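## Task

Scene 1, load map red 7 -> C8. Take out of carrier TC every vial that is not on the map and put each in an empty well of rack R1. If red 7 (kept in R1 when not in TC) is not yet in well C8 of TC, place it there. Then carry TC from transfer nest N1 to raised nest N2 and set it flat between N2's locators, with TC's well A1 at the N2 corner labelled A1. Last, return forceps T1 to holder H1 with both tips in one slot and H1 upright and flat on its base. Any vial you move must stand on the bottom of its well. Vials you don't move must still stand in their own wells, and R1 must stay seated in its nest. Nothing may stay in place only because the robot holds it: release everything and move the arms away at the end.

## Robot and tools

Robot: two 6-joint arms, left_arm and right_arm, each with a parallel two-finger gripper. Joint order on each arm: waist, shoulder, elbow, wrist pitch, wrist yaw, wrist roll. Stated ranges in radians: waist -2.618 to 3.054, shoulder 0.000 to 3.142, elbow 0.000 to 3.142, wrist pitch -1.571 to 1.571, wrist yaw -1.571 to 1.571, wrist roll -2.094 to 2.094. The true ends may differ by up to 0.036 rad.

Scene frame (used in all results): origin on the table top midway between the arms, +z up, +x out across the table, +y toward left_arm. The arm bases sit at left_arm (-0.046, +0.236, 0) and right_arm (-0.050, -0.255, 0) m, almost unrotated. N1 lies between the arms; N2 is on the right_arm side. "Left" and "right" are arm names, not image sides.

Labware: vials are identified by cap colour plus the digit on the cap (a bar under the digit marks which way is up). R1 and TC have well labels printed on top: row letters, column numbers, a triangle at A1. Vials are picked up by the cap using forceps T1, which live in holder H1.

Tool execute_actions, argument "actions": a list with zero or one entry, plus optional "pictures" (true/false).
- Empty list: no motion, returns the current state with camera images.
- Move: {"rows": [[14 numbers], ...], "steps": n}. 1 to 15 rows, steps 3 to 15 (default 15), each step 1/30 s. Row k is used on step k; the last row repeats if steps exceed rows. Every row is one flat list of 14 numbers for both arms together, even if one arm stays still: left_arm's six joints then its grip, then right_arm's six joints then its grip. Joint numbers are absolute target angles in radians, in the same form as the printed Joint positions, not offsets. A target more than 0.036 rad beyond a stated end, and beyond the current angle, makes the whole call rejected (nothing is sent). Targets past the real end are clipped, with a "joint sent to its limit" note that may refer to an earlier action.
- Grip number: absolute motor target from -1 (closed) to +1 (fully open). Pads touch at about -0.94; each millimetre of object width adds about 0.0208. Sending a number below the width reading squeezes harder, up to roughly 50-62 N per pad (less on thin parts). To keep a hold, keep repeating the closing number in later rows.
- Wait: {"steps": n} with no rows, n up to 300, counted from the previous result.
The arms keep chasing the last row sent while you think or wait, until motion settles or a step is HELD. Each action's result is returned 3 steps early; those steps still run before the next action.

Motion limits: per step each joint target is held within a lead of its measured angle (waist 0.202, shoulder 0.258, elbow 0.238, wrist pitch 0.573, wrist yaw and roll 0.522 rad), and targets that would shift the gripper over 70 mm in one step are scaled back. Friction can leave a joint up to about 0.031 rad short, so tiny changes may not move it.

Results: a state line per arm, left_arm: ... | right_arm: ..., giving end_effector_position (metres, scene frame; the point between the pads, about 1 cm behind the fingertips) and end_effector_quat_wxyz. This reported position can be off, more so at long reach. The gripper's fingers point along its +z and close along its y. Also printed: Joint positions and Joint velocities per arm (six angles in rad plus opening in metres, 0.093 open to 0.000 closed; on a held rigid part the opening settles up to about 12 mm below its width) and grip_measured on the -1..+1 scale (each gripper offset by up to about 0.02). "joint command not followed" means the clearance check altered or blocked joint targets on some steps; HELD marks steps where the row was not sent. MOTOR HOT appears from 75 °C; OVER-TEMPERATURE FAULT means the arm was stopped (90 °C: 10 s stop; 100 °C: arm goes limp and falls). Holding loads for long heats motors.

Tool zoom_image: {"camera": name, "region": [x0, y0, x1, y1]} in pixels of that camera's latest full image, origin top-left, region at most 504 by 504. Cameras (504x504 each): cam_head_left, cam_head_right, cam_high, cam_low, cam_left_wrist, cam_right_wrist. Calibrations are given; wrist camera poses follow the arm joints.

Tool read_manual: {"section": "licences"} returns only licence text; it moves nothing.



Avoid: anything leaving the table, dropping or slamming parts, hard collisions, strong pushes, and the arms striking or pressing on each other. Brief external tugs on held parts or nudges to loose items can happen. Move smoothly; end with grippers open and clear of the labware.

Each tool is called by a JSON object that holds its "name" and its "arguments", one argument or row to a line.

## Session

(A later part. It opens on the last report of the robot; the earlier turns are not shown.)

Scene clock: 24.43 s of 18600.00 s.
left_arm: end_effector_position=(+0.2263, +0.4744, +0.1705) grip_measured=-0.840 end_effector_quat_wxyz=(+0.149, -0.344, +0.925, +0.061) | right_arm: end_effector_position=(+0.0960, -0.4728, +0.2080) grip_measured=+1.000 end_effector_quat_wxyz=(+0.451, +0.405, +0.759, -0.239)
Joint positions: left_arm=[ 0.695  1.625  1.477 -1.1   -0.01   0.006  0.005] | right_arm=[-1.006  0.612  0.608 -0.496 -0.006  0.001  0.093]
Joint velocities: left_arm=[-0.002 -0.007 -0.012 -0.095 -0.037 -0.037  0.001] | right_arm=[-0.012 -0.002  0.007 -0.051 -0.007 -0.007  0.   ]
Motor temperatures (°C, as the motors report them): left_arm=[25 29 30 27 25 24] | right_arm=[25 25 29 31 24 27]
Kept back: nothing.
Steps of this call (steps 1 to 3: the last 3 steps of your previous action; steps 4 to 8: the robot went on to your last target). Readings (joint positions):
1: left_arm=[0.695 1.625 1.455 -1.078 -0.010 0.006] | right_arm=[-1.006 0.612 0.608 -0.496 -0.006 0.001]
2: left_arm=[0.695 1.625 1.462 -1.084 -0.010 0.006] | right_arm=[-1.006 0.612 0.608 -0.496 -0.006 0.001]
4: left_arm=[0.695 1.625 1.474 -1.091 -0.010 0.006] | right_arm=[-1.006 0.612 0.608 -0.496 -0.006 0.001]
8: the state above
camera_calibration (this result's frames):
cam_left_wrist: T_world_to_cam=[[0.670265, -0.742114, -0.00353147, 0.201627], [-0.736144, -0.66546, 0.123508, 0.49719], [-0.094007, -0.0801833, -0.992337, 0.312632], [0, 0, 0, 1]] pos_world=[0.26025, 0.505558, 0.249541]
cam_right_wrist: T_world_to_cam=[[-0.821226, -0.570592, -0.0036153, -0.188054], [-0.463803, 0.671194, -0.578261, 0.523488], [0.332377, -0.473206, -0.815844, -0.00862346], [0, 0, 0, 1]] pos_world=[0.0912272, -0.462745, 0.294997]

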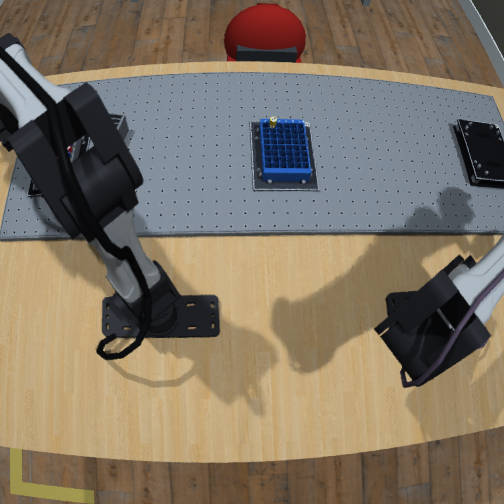

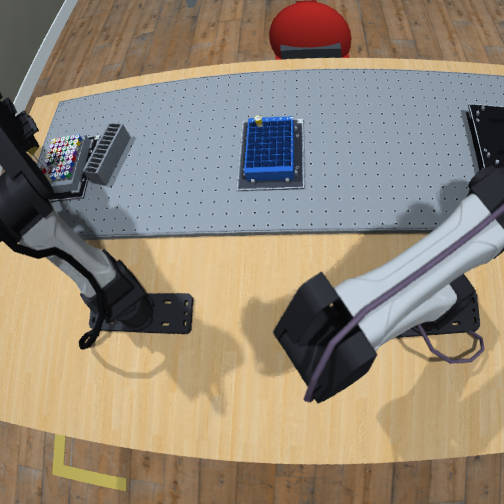

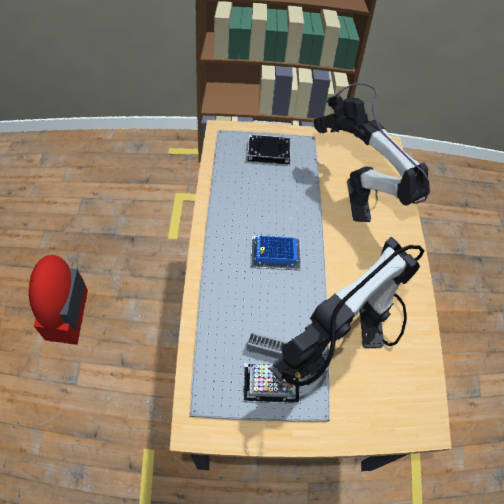

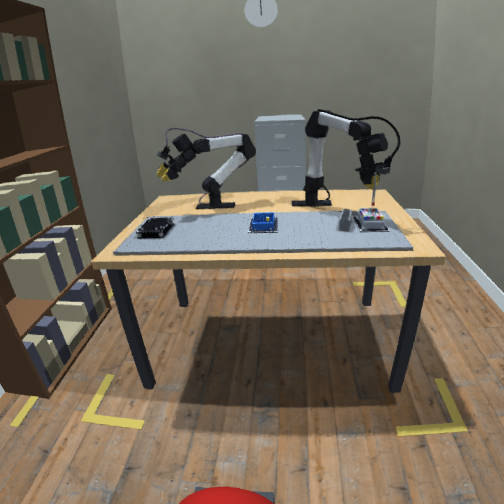

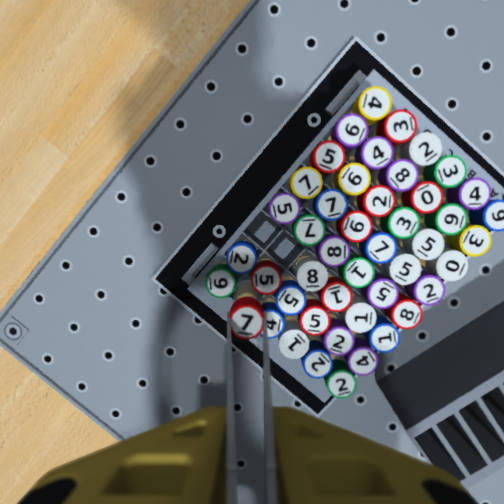

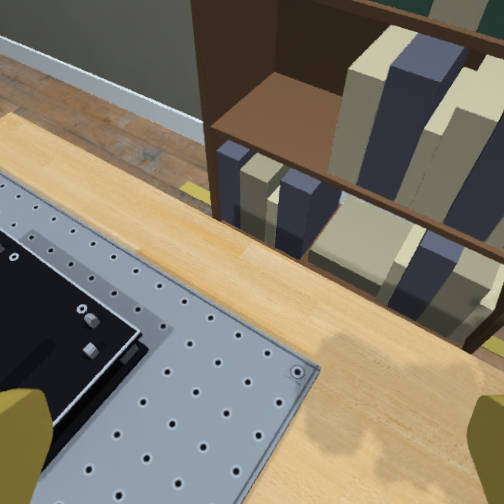

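{"name": "execute_actions", "arguments": {
  "actions": [
    {"rows":[[0.70,1.64,1.509,-1.13,-0.01,0,-0.85,-1.0,0.6,0.6,-0.5,0,0,1],[0.70,1.642,1.519,-1.142,-0.01,0,-0.85,-1.0,0.6,0.6,-0.5,0,0,1],[0.70,1.644,1.529,-1.154,-0.01,0,-0.85,-1.0,0.6,0.6,-0.5,0,0,1],[0.70,1.646,1.539,-1.164,-0.01,0,-0.85,-1.0,0.6,0.6,-0.5,0,0,1],[0.70,1.648,1.549,-1.172,-0.01,0,-0.85,-1.0,0.6,0.6,-0.5,0,0,1],[0.70,1.650,1.559,-1.18,-0.01,0,-0.85,-1.0,0.6,0.6,-0.5,0,0,1],[0.70,1.652,1.569,-1.188,-0.01,0,-0.85,-1.0,0.6,0.6,-0.5,0,0,1],[0.70,1.654,1.579,-1.196,-0.01,0,-0.85,-1.0,0.6,0.6,-0.5,0,0,1],[0.70,1.656,1.589,-1.204,-0.01,0,-0.85,-1.0,0.6,0.6,-0.5,0,0,1],[0.70,1.658,1.599,-1.212,-0.01,0,-0.85,-1.0,0.6,0.6,-0.5,0,0,1],[0.70,1.66,1.612,-1.222,-0.01,0,-0.85,-1.0,0.6,0.6,-0.5,0,0,1],[0.70,1.662,1.625,-1.232,-0.01,0,-0.85,-1.0,0.6,0.6,-0.5,0,0,1],[0.70,1.664,1.64,-1.242,-0.01,0,-0.85,-1.0,0.6,0.6,-0.5,0,0,1],[0.70,1.666,1.655,-1.252,-0.01,0,-0.85,-1.0,0.6,0.6,-0.5,0,0,1],[0.70,1.67,1.68,-1.262,-0.01,0,-0.85,-1.0,0.6,0.6,-0.5,0,0,1]]}
  ]
}}

{"name": "execute_actions", "arguments": {
  "actions": [
    {"rows":[[0.70,1.67,1.68,-1.262,-0.01,0,-0.85,-1.0,0.6,0.6,-0.5,0,0,1],[0.69,1.67,1.68,-1.262,-0.01,0,-0.85,-1.0,0.6,0.6,-0.5,0,0,1],[0.67,1.67,1.68,-1.262,-0.01,0,-0.85,-1.0,0.6,0.6,-0.5,0,0,1],[0.64,1.67,1.68,-1.262,-0.01,0,-0.85,-1.0,0.6,0.6,-0.5,0,0,1],[0.60,1.67,1.68,-1.262,-0.01,0,-0.85,-1.0,0.6,0.6,-0.5,0,0,1],[0.55,1.67,1.68,-1.262,-0.01,0,-0.85,-1.0,0.6,0.6,-0.5,0,0,1],[0.50,1.67,1.68,-1.262,-0.01,0,-0.85,-1.0,0.6,0.6,-0.5,0,0,1],[0.45,1.67,1.68,-1.262,-0.01,0,-0.85,-1.0,0.6,0.6,-0.5,0,0,1],[0.40,1.67,1.68,-1.262,-0.01,0,-0.85,-1.0,0.6,0.6,-0.5,0,0,1],[0.35,1.67,1.68,-1.262,-0.01,0,-0.85,-1.0,0.6,0.6,-0.5,0,0,1],[0.30,1.67,1.68,-1.262,-0.01,0,-0.85,-1.0,0.6,0.6,-0.5,0,0,1],[0.25,1.67,1.68,-1.262,-0.01,0,-0.85,-1.0,0.6,0.6,-0.5,0,0,1],[0.20,1.67,1.68,-1.262,-0.01,0,-0.85,-1.0,0.6,0.6,-0.5,0,0,1],[0.15,1.67,1.68,-1.262,-0.01,0,-0.85,-1.0,0.6,0.6,-0.5,0,0,1],[0.10,1.67,1.68,-1.262,-0.01,0,-0.85,-1.0,0.6,0.6,-0.5,0,0,1]]}
  ]
}}

{"name": "execute_actions", "arguments": {
  "actions": [
    {"rows":[[0.04,1.67,1.68,-1.262,-0.01,0,-0.85,-1.0,0.6,0.6,-0.5,0,0,1],[-0.02,1.67,1.68,-1.262,-0.01,0,-0.85,-1.0,0.6,0.6,-0.5,0,0,1],[-0.08,1.67,1.68,-1.262,-0.01,0,-0.85,-1.0,0.6,0.6,-0.5,0,0,1],[-0.14,1.67,1.68,-1.262,-0.01,0,-0.85,-1.0,0.6,0.6,-0.5,0,0,1],[-0.20,1.67,1.68,-1.262,-0.01,0,-0.85,-1.0,0.6,0.6,-0.5,0,0,1],[-0.26,1.67,1.68,-1.262,-0.01,0,-0.85,-1.0,0.6,0.6,-0.5,0,0,1],[-0.32,1.67,1.68,-1.262,-0.01,0,-0.85,-1.0,0.6,0.6,-0.5,0,0,1],[-0.38,1.67,1.68,-1.262,-0.01,0,-0.85,-1.0,0.6,0.6,-0.5,0,0,1],[-0.44,1.67,1.68,-1.262,-0.01,0,-0.85,-1.0,0.6,0.6,-0.5,0,0,1],[-0.50,1.67,1.68,-1.262,-0.01,0,-0.85,-1.0,0.6,0.6,-0.5,0,0,1],[-0.56,1.67,1.68,-1.262,-0.01,0,-0.85,-1.0,0.6,0.6,-0.5,0,0,1],[-0.61,1.67,1.68,-1.262,-0.01,0,-0.85,-1.0,0.6,0.6,-0.5,0,0,1],[-0.65,1.67,1.68,-1.262,-0.01,0,-0.85,-1.0,0.6,0.6,-0.5,0,0,1],[-0.69,1.67,1.68,-1.262,-0.01,0,-0.85,-1.0,0.6,0.6,-0.5,0,0,1],[-0.72,1.67,1.68,-1.262,-0.01,0,-0.85,-1.0,0.6,0.6,-0.5,0,0,1]]}
  ]
}}

{"name": "execute_actions", "arguments": {
  "actions": [
    {"steps":20}
  ],
  "pictures": true
}}

Scene clock: 25.53 s of 18600.00 s.
left_arm: end_effector_position=(+0.2280, +0.4759, +0.1943) grip_measured=-0.840 end_effector_quat_wxyz=(+0.153, -0.343, +0.925, +0.063) | right_arm: end_effector_position=(+0.0960, -0.4728, +0.2080) grip_measured=+1.000 end_effector_quat_wxyz=(+0.451, +0.405, +0.759, -0.239)
Joint positions: left_arm=[ 0.695  1.638  1.583 -1.184 -0.01   0.006  0.005] | right_arm=[-1.006  0.612  0.608 -0.496 -0.006  0.001  0.093]
Joint velocities: left_arm=[-0.017  0.129  0.325 -0.3    0.007 -0.022 -0.   ] | right_arm=[-0.017 -0.002 -0.012 -0.066  0.037 -0.095  0.   ]
Motor temperatures (°C, as the motors report them): left_arm=[25 29 30 27 25 24] | right_arm=[25 25 29 31 24 27]
Steps of this call (steps 1 to 21: the robot went on to your last target; steps 22 to 33: the first 12 steps of this action). Readings (joint positions):
22: left_arm=[0.695 1.625 1.478 -1.106 -0.010 0.006] | right_arm=[-1.006 0.612 0.608 -0.496 -0.006 0.001]
23: left_arm=[0.695 1.625 1.482 -1.110 -0.010 0.006] | right_arm=[-1.006 0.612 0.608 -0.496 -0.006 0.001]
25: left_arm=[0.695 1.625 1.497 -1.124 -0.010 0.006] | right_arm=[-1.006 0.612 0.608 -0.496 -0.006 0.001]
29: left_arm=[0.695 1.625 1.539 -1.152 -0.010 0.006] | right_arm=[-1.006 0.612 0.608 -0.496 -0.006 0.001]
33: the state above

Scene clock: 26.03 s of 18600.00 s.
left_arm: end_effector_position=(+0.2953, +0.3700, +0.2094) grip_measured=-0.840 end_effector_quat_wxyz=(+0.164, -0.180, +0.969, +0.039) | right_arm: end_effector_position=(+0.0960, -0.4728, +0.2080) grip_measured=+1.000 end_effector_quat_wxyz=(+0.451, +0.405, +0.759, -0.239)
Joint positions: left_arm=[ 0.347  1.654  1.66  -1.239 -0.017  0.004  0.005] | right_arm=[-1.006  0.612  0.608 -0.496 -0.006  0.001  0.093]
Joint velocities: left_arm=[-1.556  0.012 -0.002  0.007  0.007  0.022  0.   ] | right_arm=[-0.007 -0.002 -0.017 -0.037 -0.007  0.095  0.   ]
Motor temperatures (°C, as the motors report them): left_arm=[25 29 30 27 25 24] | right_arm=[25 25 29 31 24 27]
Steps of this call (steps 1 to 3: the last 3 steps of your previous action; steps 4 to 15: the first 12 steps of this action). Readings (joint positions):
4: left_arm=[0.695 1.654 1.638 -1.221 -0.010 0.006] | right_arm=[-1.006 0.612 0.608 -0.496 -0.006 0.001]
5: left_arm=[0.695 1.654 1.648 -1.224 -0.010 0.006] | right_arm=[-1.006 0.612 0.608 -0.496 -0.006 0.001]
7: left_arm=[0.688 1.654 1.659 -1.230 -0.011 0.005] | right_arm=[-1.006 0.612 0.608 -0.496 -0.006 0.001]
11: left_arm=[0.568 1.654 1.660 -1.239 -0.020 0.004] | right_arm=[-1.006 0.612 0.608 -0.496 -0.006 0.001]
15: the state above

Scene clock: 26.53 s of 18600.00 s.
left_arm: end_effector_position=(+0.2790, +0.0653, +0.2094) grip_measured=-0.840 end_effector_quat_wxyz=(+0.165, +0.239, +0.956, -0.035) | right_arm: end_effector_position=(+0.0960, -0.4728, +0.2080) grip_measured=+1.000 end_effector_quat_wxyz=(+0.451, +0.405, +0.759, -0.239)
Joint positions: left_arm=[-0.508  1.654  1.66  -1.239 -0.011  0.004  0.005] | right_arm=[-1.006  0.612  0.608 -0.496 -0.006  0.001  0.093]
Joint velocities: left_arm=[-1.648 -0.007 -0.022 -0.037  0.051 -0.022  0.   ] | right_arm=[-0.007 -0.012 -0.002 -0.037  0.022  0.051  0.   ]
Motor temperatures (°C, as the motors report them): left_arm=[25 30 30 27 25 24] | right_arm=[25 25 29 31 24 27]
Steps of this call (steps 1 to 3: the last 3 steps of your previous action; steps 4 to 15: the first 12 steps of this action). Readings (joint positions):
4: left_arm=[0.141 1.654 1.660 -1.239 -0.014 0.004] | right_arm=[-1.006 0.612 0.608 -0.496 -0.006 0.001]
5: left_arm=[0.090 1.654 1.660 -1.239 -0.014 0.004] | right_arm=[-1.006 0.612 0.608 -0.496 -0.006 0.001]
7: left_arm=[-0.023 1.654 1.660 -1.239 -0.014 0.004] | right_arm=[-1.006 0.612 0.608 -0.496 -0.006 0.001]
11: left_arm=[-0.267 1.654 1.660 -1.239 -0.013 0.004] | right_arm=[-1.006 0.612 0.608 -0.496 -0.006 0.001]
15: the state above

Scene clock: 27.20 s of 18600.00 s.
left_arm: end_effector_position=(+0.2306, -0.0017, +0.2085) grip_measured=-0.840 end_effector_quat_wxyz=(+0.153, +0.344, +0.925, -0.056) | right_arm: end_effector_position=(+0.0960, -0.4728, +0.2080) grip_measured=+1.000 end_effector_quat_wxyz=(+0.451, +0.405, +0.759, -0.239)
Joint positions: left_arm=[-0.729  1.654  1.66  -1.25  -0.001  0.004  0.005] | right_arm=[-1.006  0.612  0.608 -0.496 -0.006  0.001  0.093]
Joint velocities: left_arm=[ 0.002 -0.007 -0.002 -0.022 -0.022 -0.007 -0.   ] | right_arm=[-0.002 -0.002  0.012 -0.022  0.007 -0.051  0.   ]
Motor temperatures (°C, as the motors report them): left_arm=[25 30 31 27 25 24] | right_arm=[25 25 29 31 24 27]
Kept back: nothing.
Steps of this call (steps 1 to 3: the last 3 steps of your previous action; steps 4 to 20: the robot went on to your last target). Readings (joint positions):
1: left_arm=[-0.564 1.654 1.660 -1.239 -0.010 0.004] | right_arm=[-1.006 0.612 0.608 -0.496 -0.006 0.001]
2: left_arm=[-0.615 1.654 1.660 -1.239 -0.009 0.004] | right_arm=[-1.006 0.612 0.608 -0.496 -0.006 0.001]
4: left_arm=[-0.694 1.654 1.660 -1.239 -0.005 0.004] | right_arm=[-1.006 0.612 0.608 -0.496 -0.006 0.001]
8: left_arm=[-0.730 1.654 1.660 -1.245 -0.000 0.004] | right_arm=[-1.006 0.612 0.608 -0.496 -0.006 0.001]
20: the state above
camera_calibration (this result's frames):
cam_left_wrist: T_world_to_cam=[[-0.636894, -0.770932, 0.00547087, 0.145067], [-0.765003, 0.632843, 0.119501, 0.188496], [-0.0955895, 0.0719243, -0.992819, 0.313257], [0, 0, 0, 1]] pos_world=[0.266536, -0.0299821, 0.287689]
cam_right_wrist: T_world_to_cam=[[-0.821226, -0.570592, -0.0036153, -0.188054], [-0.463803, 0.671194, -0.578261, 0.523488], [0.332377, -0.473206, -0.815844, -0.00862346], [0, 0, 0, 1]] pos_world=[0.0912272, -0.462745, 0.294997]

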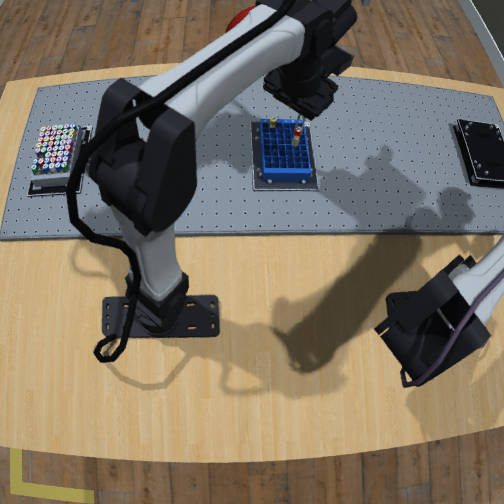

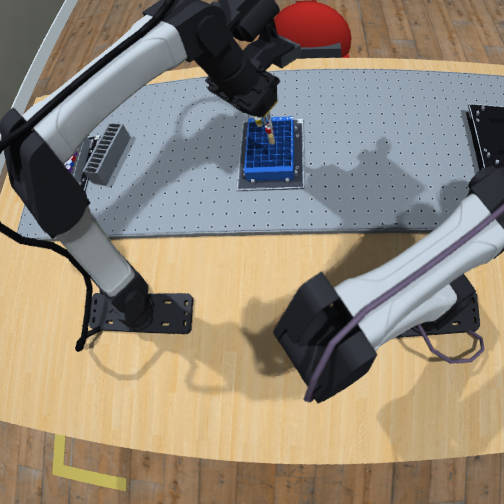

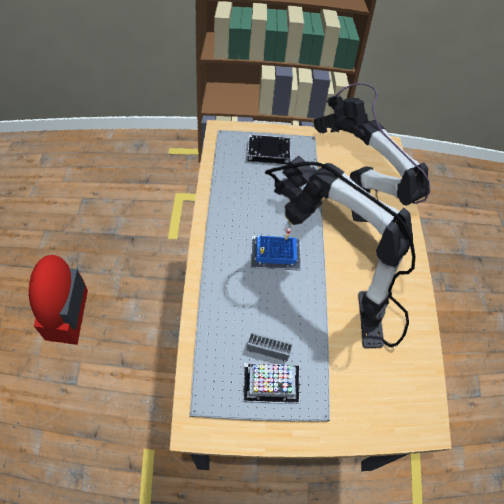

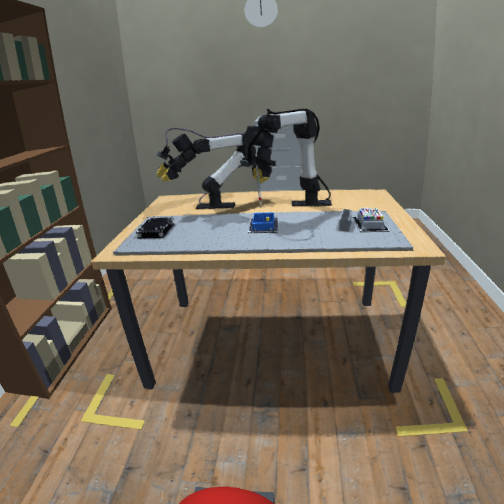

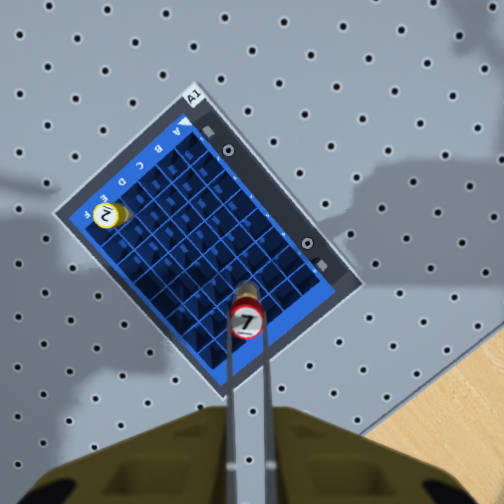

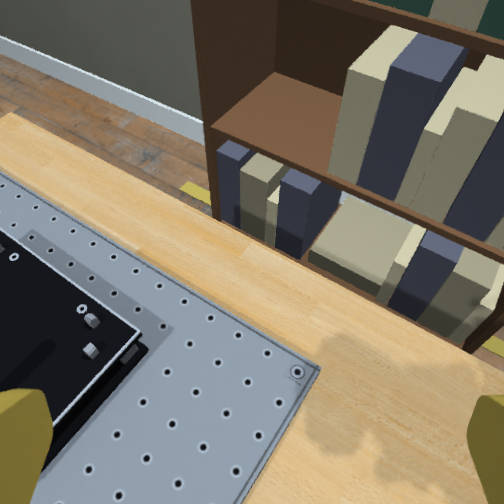

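{"name": "execute_actions", "arguments": {
  "actions": [
    {"rows":[[-0.75,1.63,1.61,-1.21,-0.01,0,-0.85,-1.0,0.6,0.6,-0.5,0,0,1],[-0.75,1.63,1.61,-1.21,-0.01,0,-0.85,-1.0,0.6,0.6,-0.5,0,0,1],[-0.75,1.63,1.61,-1.21,-0.01,0,-0.85,-1.0,0.6,0.6,-0.5,0,0,1],[-0.76,1.6,1.55,-1.17,-0.01,0,-0.85,-1.0,0.6,0.6,-0.5,0,0,1],[-0.76,1.6,1.55,-1.17,-0.01,0,-0.85,-1.0,0.6,0.6,-0.5,0,0,1],[-0.76,1.6,1.55,-1.17,-0.01,0,-0.85,-1.0,0.6,0.6,-0.5,0,0,1],[-0.77,1.58,1.49,-1.13,-0.01,0,-0.85,-1.0,0.6,0.6,-0.5,0,0,1],[-0.77,1.58,1.49,-1.13,-0.01,0,-0.85,-1.0,0.6,0.6,-0.5,0,0,1],[-0.77,1.58,1.49,-1.13,-0.01,0,-0.85,-1.0,0.6,0.6,-0.5,0,0,1],[-0.773,1.556,1.441,-1.103,-0.01,0,-0.85,-1.0,0.6,0.6,-0.5,0,0,1]]}
  ]
}}

{"name": "execute_actions", "arguments": {
  "actions": [
    {"steps":20}
  ],
  "pictures": true
}}

{"name": "zoom_image", "arguments": {
  "camera": "cam_left_wrist",
  "region": [150,200,350,400]
}}

Scene clock: 28.00 s of 18600.00 s.
left_arm: end_effector_position=(+0.2084, +0.0034, +0.1736) grip_measured=-0.840 end_effector_quat_wxyz=(+0.134, +0.360, +0.922, -0.050) | right_arm: end_effector_position=(+0.0960, -0.4728, +0.2080) grip_measured=+1.000 end_effector_quat_wxyz=(+0.451, +0.405, +0.759, -0.239)
Joint positions: left_arm=[-0.761  1.592  1.466 -1.159 -0.003  0.004  0.005] | right_arm=[-1.006  0.612  0.608 -0.496 -0.006  0.001  0.093]
Joint velocities: left_arm=[-0.032 -0.139 -0.33   0.11  -0.022 -0.066 -0.   ] | right_arm=[-0.017  0.007  0.027 -0.037 -0.051 -0.051  0.   ]
Motor temperatures (°C, as the motors report them): left_arm=[25 30 31 27 25 24] | right_arm=[25 25 29 32 24 27]
Steps of this call (steps 1 to 12: the robot went on to your last target; steps 13 to 24: the first 12 steps of this action). Readings (joint positions):
13: left_arm=[-0.730 1.653 1.655 -1.245 -0.001 0.004] | right_arm=[-1.006 0.612 0.608 -0.496 -0.006 0.001]
14: left_arm=[-0.731 1.651 1.646 -1.239 -0.002 0.004] | right_arm=[-1.006 0.612 0.608 -0.496 -0.006 0.001]
16: left_arm=[-0.736 1.646 1.620 -1.227 -0.002 0.004] | right_arm=[-1.006 0.612 0.608 -0.496 -0.006 0.001]
20: left_arm=[-0.751 1.619 1.535 -1.190 -0.003 0.004] | right_arm=[-1.006 0.612 0.608 -0.496 -0.006 0.001]
24: the state above

Scene clock: 28.67 s of 18600.00 s.
left_arm: end_effector_position=(+0.2120, -0.0000, +0.1754) grip_measured=-0.840 end_effector_quat_wxyz=(+0.148, +0.359, +0.920, -0.056) | right_arm: end_effector_position=(+0.0960, -0.4728, +0.2080) grip_measured=+1.000 end_effector_quat_wxyz=(+0.451, +0.405, +0.759, -0.239)
Joint positions: left_arm=[-0.761  1.582  1.454 -1.124 -0.003  0.004  0.005] | right_arm=[-1.006  0.612  0.608 -0.496 -0.006  0.001  0.093]
Joint velocities: left_arm=[-0.017 -0.012 -0.012 -0.037 -0.066 -0.037  0.001] | right_arm=[-0.012 -0.002 -0.002  0.022  0.037  0.022  0.   ]
Motor temperatures (°C, as the motors report them): left_arm=[25 30 31 27 25 24] | right_arm=[25 25 29 32 24 27]
Kept back: nothing.
Steps of this call (steps 1 to 3: the last 3 steps of your previous action; steps 4 to 20: the robot went on to your last target). Readings (joint positions):
1: left_arm=[-0.761 1.588 1.458 -1.156 -0.003 0.004] | right_arm=[-1.006 0.612 0.608 -0.496 -0.006 0.001]
2: left_arm=[-0.761 1.586 1.455 -1.152 -0.003 0.004] | right_arm=[-1.006 0.612 0.608 -0.496 -0.006 0.001]
4: left_arm=[-0.761 1.584 1.454 -1.143 -0.003 0.004] | right_arm=[-1.006 0.612 0.608 -0.496 -0.006 0.001]
8: left_arm=[-0.761 1.582 1.454 -1.131 -0.003 0.004] | right_arm=[-1.006 0.612 0.608 -0.496 -0.006 0.001]
20: the state above
camera_calibration (this result's frames):
cam_left_wrist: T_world_to_cam=[[-0.660591, -0.750736, 0.00385868, 0.14003], [-0.744222, 0.655518, 0.12818, 0.171278], [-0.0987586, 0.0818028, -0.991743, 0.279012], [0, 0, 0, 1]] pos_world=[0.247526, -0.0299747, 0.254214]
cam_right_wrist: T_world_to_cam=[[-0.821226, -0.570592, -0.0036153, -0.188054], [-0.463803, 0.671194, -0.578261, 0.523488], [0.332377, -0.473206, -0.815844, -0.00862346], [0, 0, 0, 1]] pos_world=[0.0912272, -0.462745, 0.294997]

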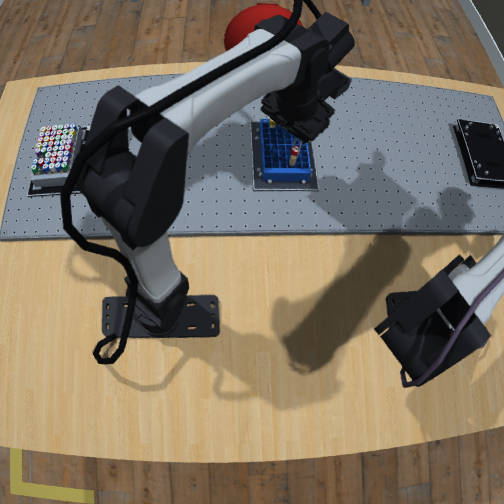

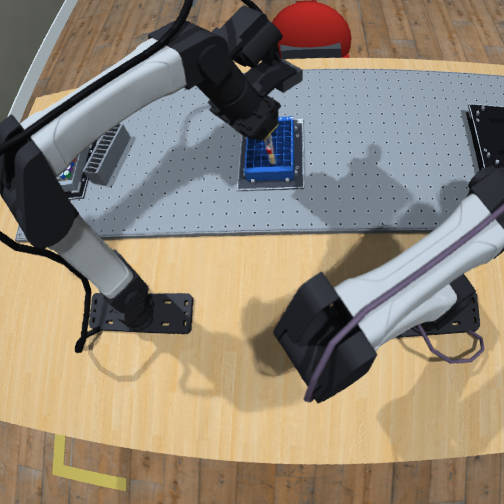

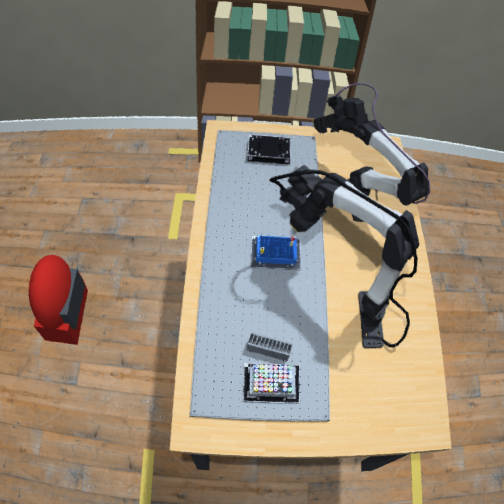

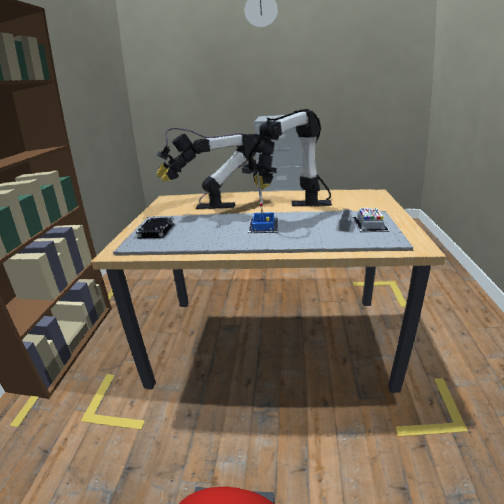

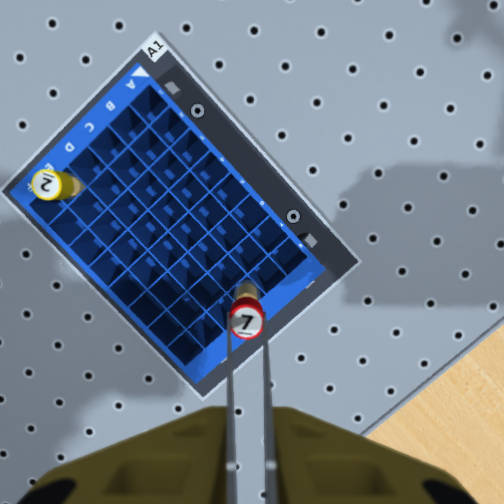

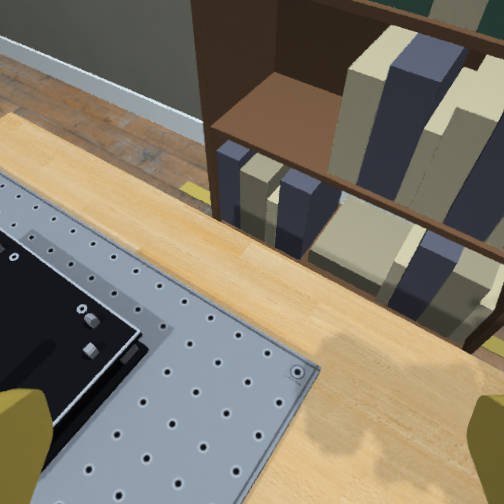

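Region (150, 200, 350, 400) of cam_left_wrist's 504x504 image, scaled by 2.520, with more detail than that image has.

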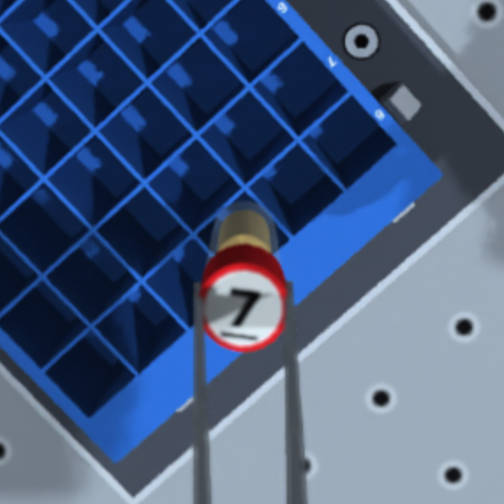

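{"name": "execute_actions", "arguments": {
  "actions": [
    {"rows":[[-0.773,1.57,1.421,-1.089,-0.01,0,-0.85,-1.0,0.6,0.6,-0.5,0,0,1]]}
  ]
}}

{"name": "execute_actions", "arguments": {
  "actions": [
    {"steps":8}
  ],
  "pictures": true
}}

{"name": "zoom_image", "arguments": {
  "camera": "cam_left_wrist",
  "region": [150,200,350,400]
}}

{"name": "zoom_image", "arguments": {
  "camera": "cam_low",
  "region": [230,170,300,240]
}}

Scene clock: 29.23 s of 18600.00 s.
left_arm: end_effector_position=(+0.2115, +0.0005, +0.1703) grip_measured=-0.840 end_effector_quat_wxyz=(+0.146, +0.359, +0.920, -0.055) | right_arm: end_effector_position=(+0.0960, -0.4728, +0.2080) grip_measured=+1.000 end_effector_quat_wxyz=(+0.451, +0.405, +0.759, -0.239)
Joint positions: left_arm=[-0.761  1.582  1.435 -1.111 -0.003  0.004  0.005] | right_arm=[-1.006  0.612  0.608 -0.496 -0.006  0.001  0.093]
Joint velocities: left_arm=[-0.007 -0.012 -0.007  0.022 -0.051 -0.037 -0.001] | right_arm=[-0.002 -0.022  0.012 -0.037 -0.051  0.022  0.   ]
Motor temperatures (°C, as the motors report them): left_arm=[25 30 31 27 25 24] | right_arm=[25 25 29 32 24 27]
Steps of this call (steps 1 to 5: the robot went on to your last target; steps 6 to 17: the first 12 steps of this action). Readings (joint positions):
6: left_arm=[-0.761 1.582 1.451 -1.121 -0.003 0.004] | right_arm=[-1.006 0.612 0.608 -0.496 -0.006 0.001]
7: left_arm=[-0.761 1.582 1.448 -1.117 -0.003 0.004] | right_arm=[-1.006 0.612 0.608 -0.496 -0.006 0.001]
9: left_arm=[-0.761 1.582 1.439 -1.114 -0.003 0.004] | right_arm=[-1.006 0.612 0.608 -0.496 -0.006 0.001]
13: left_arm=[-0.761 1.582 1.435 -1.113 -0.003 0.004] | right_arm=[-1.006 0.612 0.608 -0.496 -0.006 0.001]
17: the state above

Scene clock: 29.50 s of 18600.00 s.
left_arm: end_effector_position=(+0.2116, +0.0004, +0.1704) grip_measured=-0.840 end_effector_quat_wxyz=(+0.146, +0.359, +0.920, -0.055) | right_arm: end_effector_position=(+0.0960, -0.4728, +0.2080) grip_measured=+1.000 end_effector_quat_wxyz=(+0.451, +0.405, +0.759, -0.239)
Joint positions: left_arm=[-0.761  1.582  1.435 -1.11  -0.003  0.004  0.005] | right_arm=[-1.006  0.612  0.608 -0.496 -0.006  0.001  0.093]
Joint velocities: left_arm=[-0.002  0.007 -0.012  0.037 -0.037 -0.125 -0.   ] | right_arm=[-0.007 -0.007  0.027  0.037 -0.022  0.007  0.   ]
Motor temperatures (°C, as the motors report them): left_arm=[25 30 31 27 25 24] | right_arm=[25 25 29 32 24 27]
Kept back: nothing.
Steps of this call (steps 1 to 3: the last 3 steps of your previous action; steps 4 to 8: the robot went on to your last target). Readings (joint positions):
1: left_arm=[-0.761 1.582 1.435 -1.111 -0.003 0.004] | right_arm=[-1.006 0.612 0.608 -0.496 -0.006 0.001]
2: left_arm=[-0.761 1.582 1.435 -1.111 -0.003 0.004] | right_arm=[-1.006 0.612 0.608 -0.496 -0.006 0.001]
4: left_arm=[-0.761 1.582 1.435 -1.111 -0.003 0.004] | right_arm=[-1.006 0.612 0.608 -0.496 -0.006 0.001]
8: the state above
camera_calibration (this result's frames):
cam_left_wrist: T_world_to_cam=[[-0.660578, -0.750748, 0.0037712, 0.140072], [-0.743781, 0.655115, 0.132718, 0.17049], [-0.102108, 0.0848654, -0.991147, 0.274552], [0, 0, 0, 1]] pos_world=[0.24737, -0.0298317, 0.248966]
cam_right_wrist: T_world_to_cam=[[-0.821226, -0.570592, -0.0036153, -0.188054], [-0.463803, 0.671194, -0.578261, 0.523488], [0.332377, -0.473206, -0.815844, -0.00862346], [0, 0, 0, 1]] pos_world=[0.0912272, -0.462745, 0.294997]

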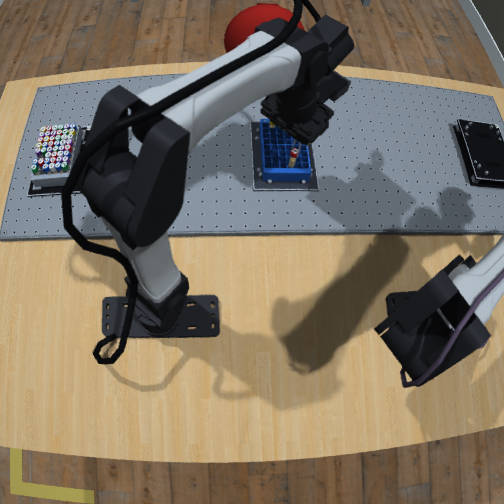

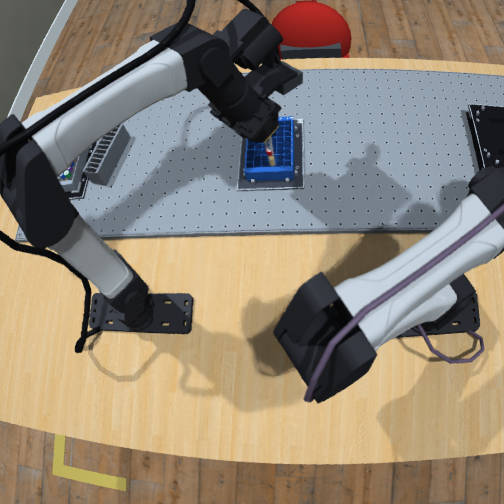

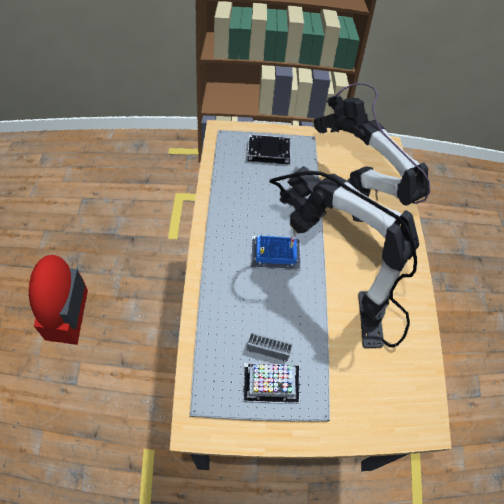

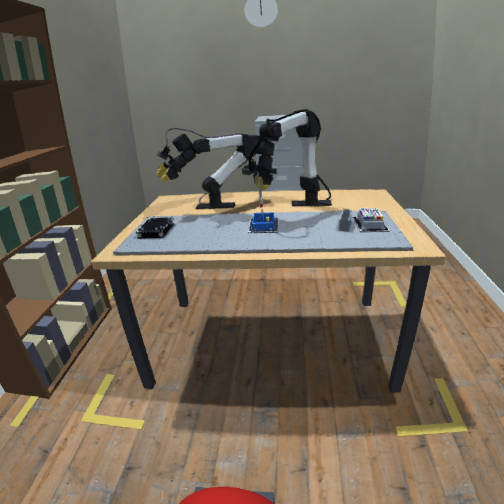

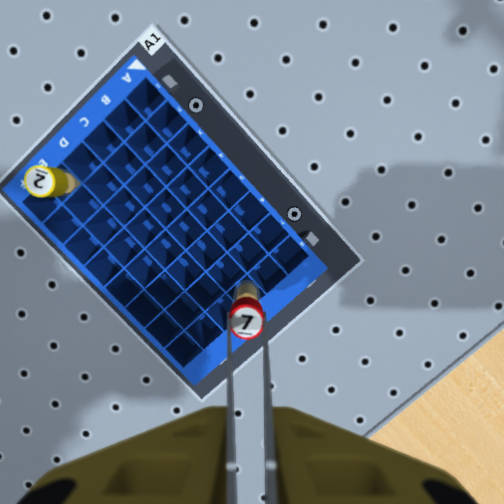

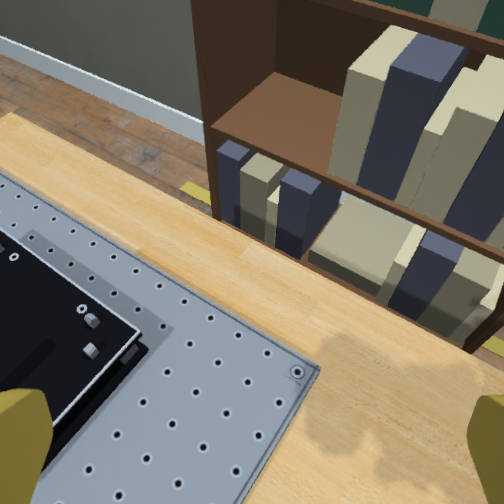

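Region (150, 200, 350, 400) of cam_left_wrist's 504x504 image, scaled by 2.520, with more detail than that image has.

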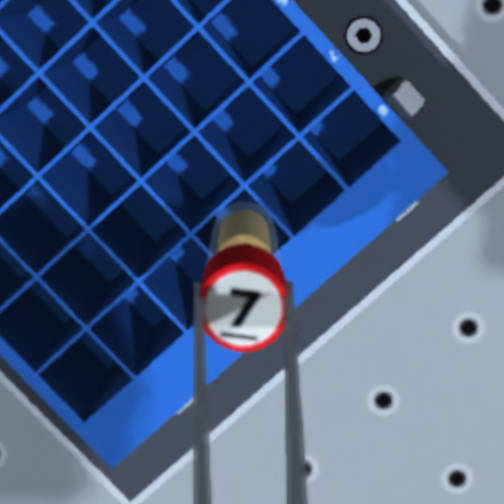

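Region (230, 170, 300, 240) of cam_low's 504x504 image, scaled by 7.200, with more detail than that image has.

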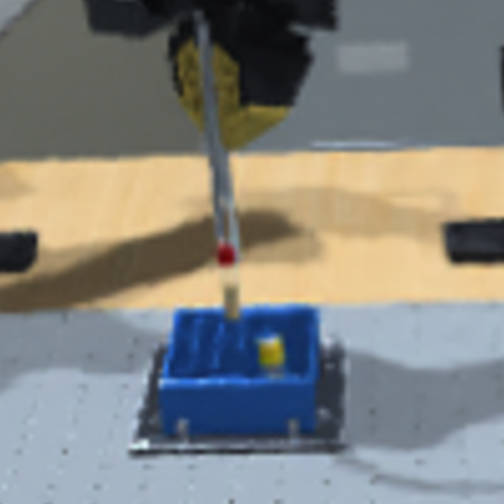

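At the mouth. Pure descent 10 mm slowly.

{"name": "execute_actions", "arguments": {
  "actions": [
    {"rows":[[-0.773,1.57,1.421,-1.08,-0.01,0,-0.85,-1.0,0.6,0.6,-0.5,0,0,1],[-0.773,1.57,1.417,-1.074,-0.01,0,-0.85,-1.0,0.6,0.6,-0.5,0,0,1],[-0.773,1.57,1.413,-1.07,-0.01,0,-0.85,-1.0,0.6,0.6,-0.5,0,0,1],[-0.773,1.57,1.409,-1.066,-0.01,0,-0.85,-1.0,0.6,0.6,-0.5,0,0,1],[-0.773,1.57,1.405,-1.062,-0.01,0,-0.85,-1.0,0.6,0.6,-0.5,0,0,1],[-0.773,1.57,1.401,-1.058,-0.01,0,-0.85,-1.0,0.6,0.6,-0.5,0,0,1],[-0.773,1.57,1.397,-1.054,-0.01,0,-0.85,-1.0,0.6,0.6,-0.5,0,0,1],[-0.773,1.57,1.393,-1.051,-0.01,0,-0.85,-1.0,0.6,0.6,-0.5,0,0,1],[-0.773,1.57,1.389,-1.051,-0.01,0,-0.85,-1.0,0.6,0.6,-0.5,0,0,1],[-0.773,1.57,1.385,-1.051,-0.01,0,-0.85,-1.0,0.6,0.6,-0.5,0,0,1],[-0.773,1.57,1.381,-1.051,-0.01,0,-0.85,-1.0,0.6,0.6,-0.5,0,0,1]]}
  ]
}}

{"name": "execute_actions", "arguments": {
  "actions": [
    {"steps":10}
  ],
  "pictures": true
}}

{"name": "zoom_image", "arguments": {
  "camera": "cam_left_wrist",
  "region": [150,200,350,400]
}}

Scene clock: 30.10 s of 18600.00 s.
left_arm: end_effector_position=(+0.2111, +0.0008, +0.1607) grip_measured=-0.840 end_effector_quat_wxyz=(+0.144, +0.359, +0.921, -0.054) | right_arm: end_effector_position=(+0.0960, -0.4728, +0.2080) grip_measured=+1.000 end_effector_quat_wxyz=(+0.451, +0.405, +0.759, -0.239)
Joint positions: left_arm=[-0.761  1.582  1.399 -1.079 -0.003  0.004  0.005] | right_arm=[-1.006  0.612  0.608 -0.496 -0.006  0.001  0.093]
Joint velocities: left_arm=[-0.007 -0.002 -0.071  0.037  0.037 -0.081  0.   ] | right_arm=[-0.002  0.007 -0.002 -0.051 -0.051 -0.051  0.   ]
Motor temperatures (°C, as the motors report them): left_arm=[25 30 31 27 25 24] | right_arm=[25 25 29 32 24 27]
Steps of this call (steps 1 to 6: the robot went on to your last target; steps 7 to 18: the first 12 steps of this action). Readings (joint positions):
7: left_arm=[-0.761 1.582 1.435 -1.110 -0.003 0.004] | right_arm=[-1.006 0.612 0.608 -0.496 -0.006 0.001]
8: left_arm=[-0.761 1.582 1.435 -1.108 -0.003 0.004] | right_arm=[-1.006 0.612 0.608 -0.496 -0.006 0.001]
10: left_arm=[-0.761 1.582 1.433 -1.102 -0.003 0.004] | right_arm=[-1.006 0.612 0.608 -0.496 -0.006 0.001]
14: left_arm=[-0.761 1.582 1.415 -1.089 -0.003 0.004] | right_arm=[-1.006 0.612 0.608 -0.496 -0.006 0.001]
18: the state above

Scene clock: 30.43 s of 18600.00 s.
left_arm: end_effector_position=(+0.2117, +0.0003, +0.1601) grip_measured=-0.840 end_effector_quat_wxyz=(+0.145, +0.359, +0.920, -0.054) | right_arm: end_effector_position=(+0.0960, -0.4728, +0.2080) grip_measured=+1.000 end_effector_quat_wxyz=(+0.451, +0.405, +0.759, -0.239)
Joint positions: left_arm=[-0.761  1.582  1.395 -1.073 -0.003  0.004  0.005] | right_arm=[-1.006  0.612  0.608 -0.496 -0.006  0.001  0.093]
Joint velocities: left_arm=[-0.007 -0.022  0.002 -0.037 -0.051  0.037  0.   ] | right_arm=[-0.017  0.007 -0.002 -0.081 -0.007 -0.066  0.   ]
Motor temperatures (°C, as the motors report them): left_arm=[25 30 31 27 25 24] | right_arm=[25 25 29 32 24 27]
Kept back: nothing.
Steps of this call (steps 1 to 3: the last 3 steps of your previous action; steps 4 to 10: the robot went on to your last target). Readings (joint positions):
1: left_arm=[-0.761 1.582 1.396 -1.078 -0.003 0.004] | right_arm=[-1.006 0.612 0.608 -0.496 -0.006 0.001]
2: left_arm=[-0.761 1.582 1.395 -1.077 -0.003 0.004] | right_arm=[-1.006 0.612 0.608 -0.496 -0.006 0.001]
4: left_arm=[-0.761 1.582 1.395 -1.074 -0.003 0.004] | right_arm=[-1.006 0.612 0.608 -0.496 -0.006 0.001]
8: left_arm=[-0.761 1.582 1.395 -1.073 -0.003 0.004] | right_arm=[-1.006 0.612 0.608 -0.496 -0.006 0.001]
10: the state above
camera_calibration (this result's frames):
cam_left_wrist: T_world_to_cam=[[-0.660484, -0.750832, 0.00335703, 0.140219], [-0.743626, 0.654751, 0.135357, 0.171521], [-0.103828, 0.0869046, -0.990791, 0.264691], [0, 0, 0, 1]] pos_world=[0.247643, -0.0300253, 0.238567]
cam_right_wrist: T_world_to_cam=[[-0.821226, -0.570592, -0.0036153, -0.188054], [-0.463803, 0.671194, -0.578261, 0.523488], [0.332377, -0.473206, -0.815844, -0.00862346], [0, 0, 0, 1]] pos_world=[0.0912272, -0.462745, 0.294997]

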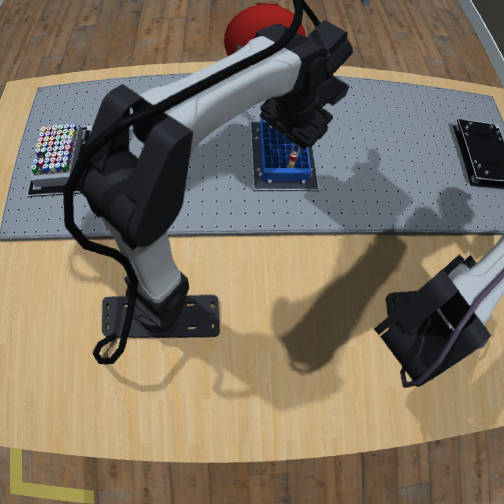

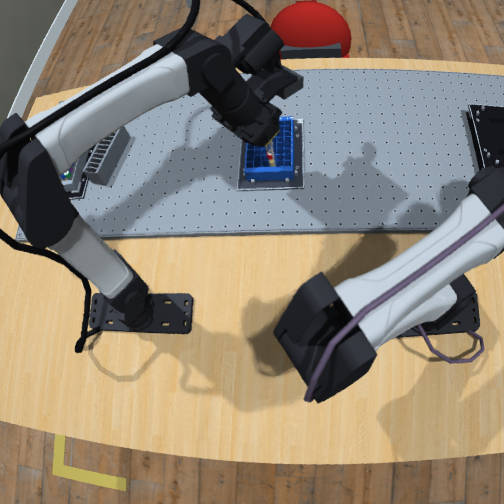

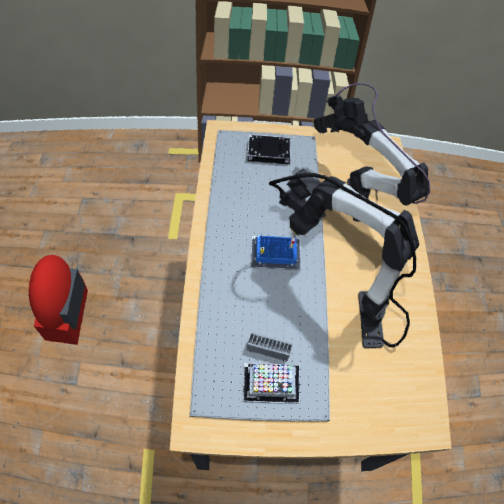

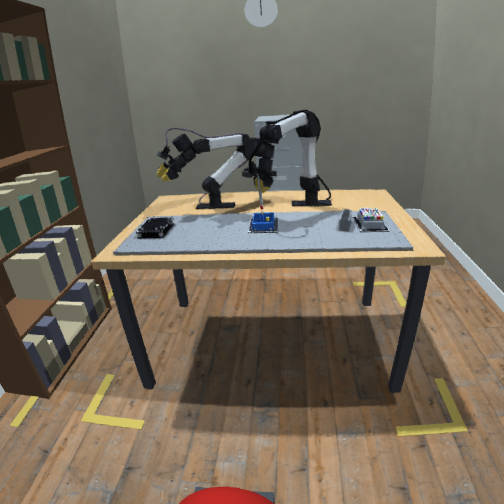

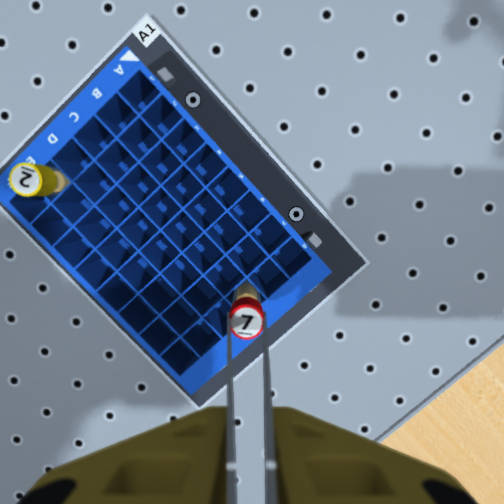

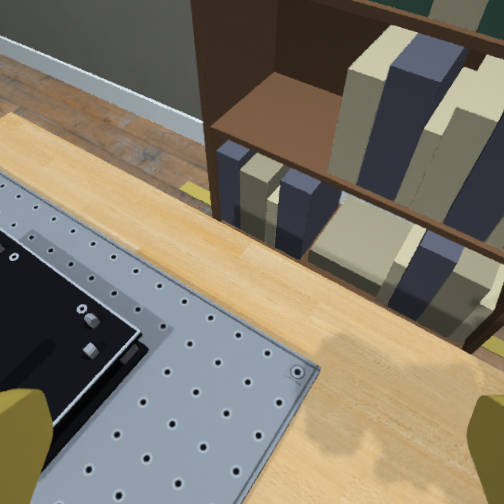

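Region (150, 200, 350, 400) of cam_left_wrist's 504x504 image, scaled by 2.520, with more detail than that image has.

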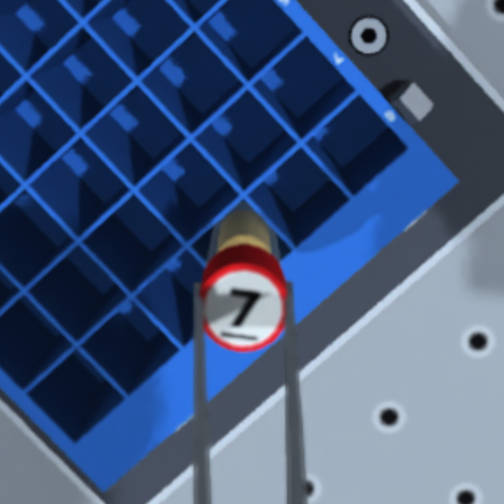

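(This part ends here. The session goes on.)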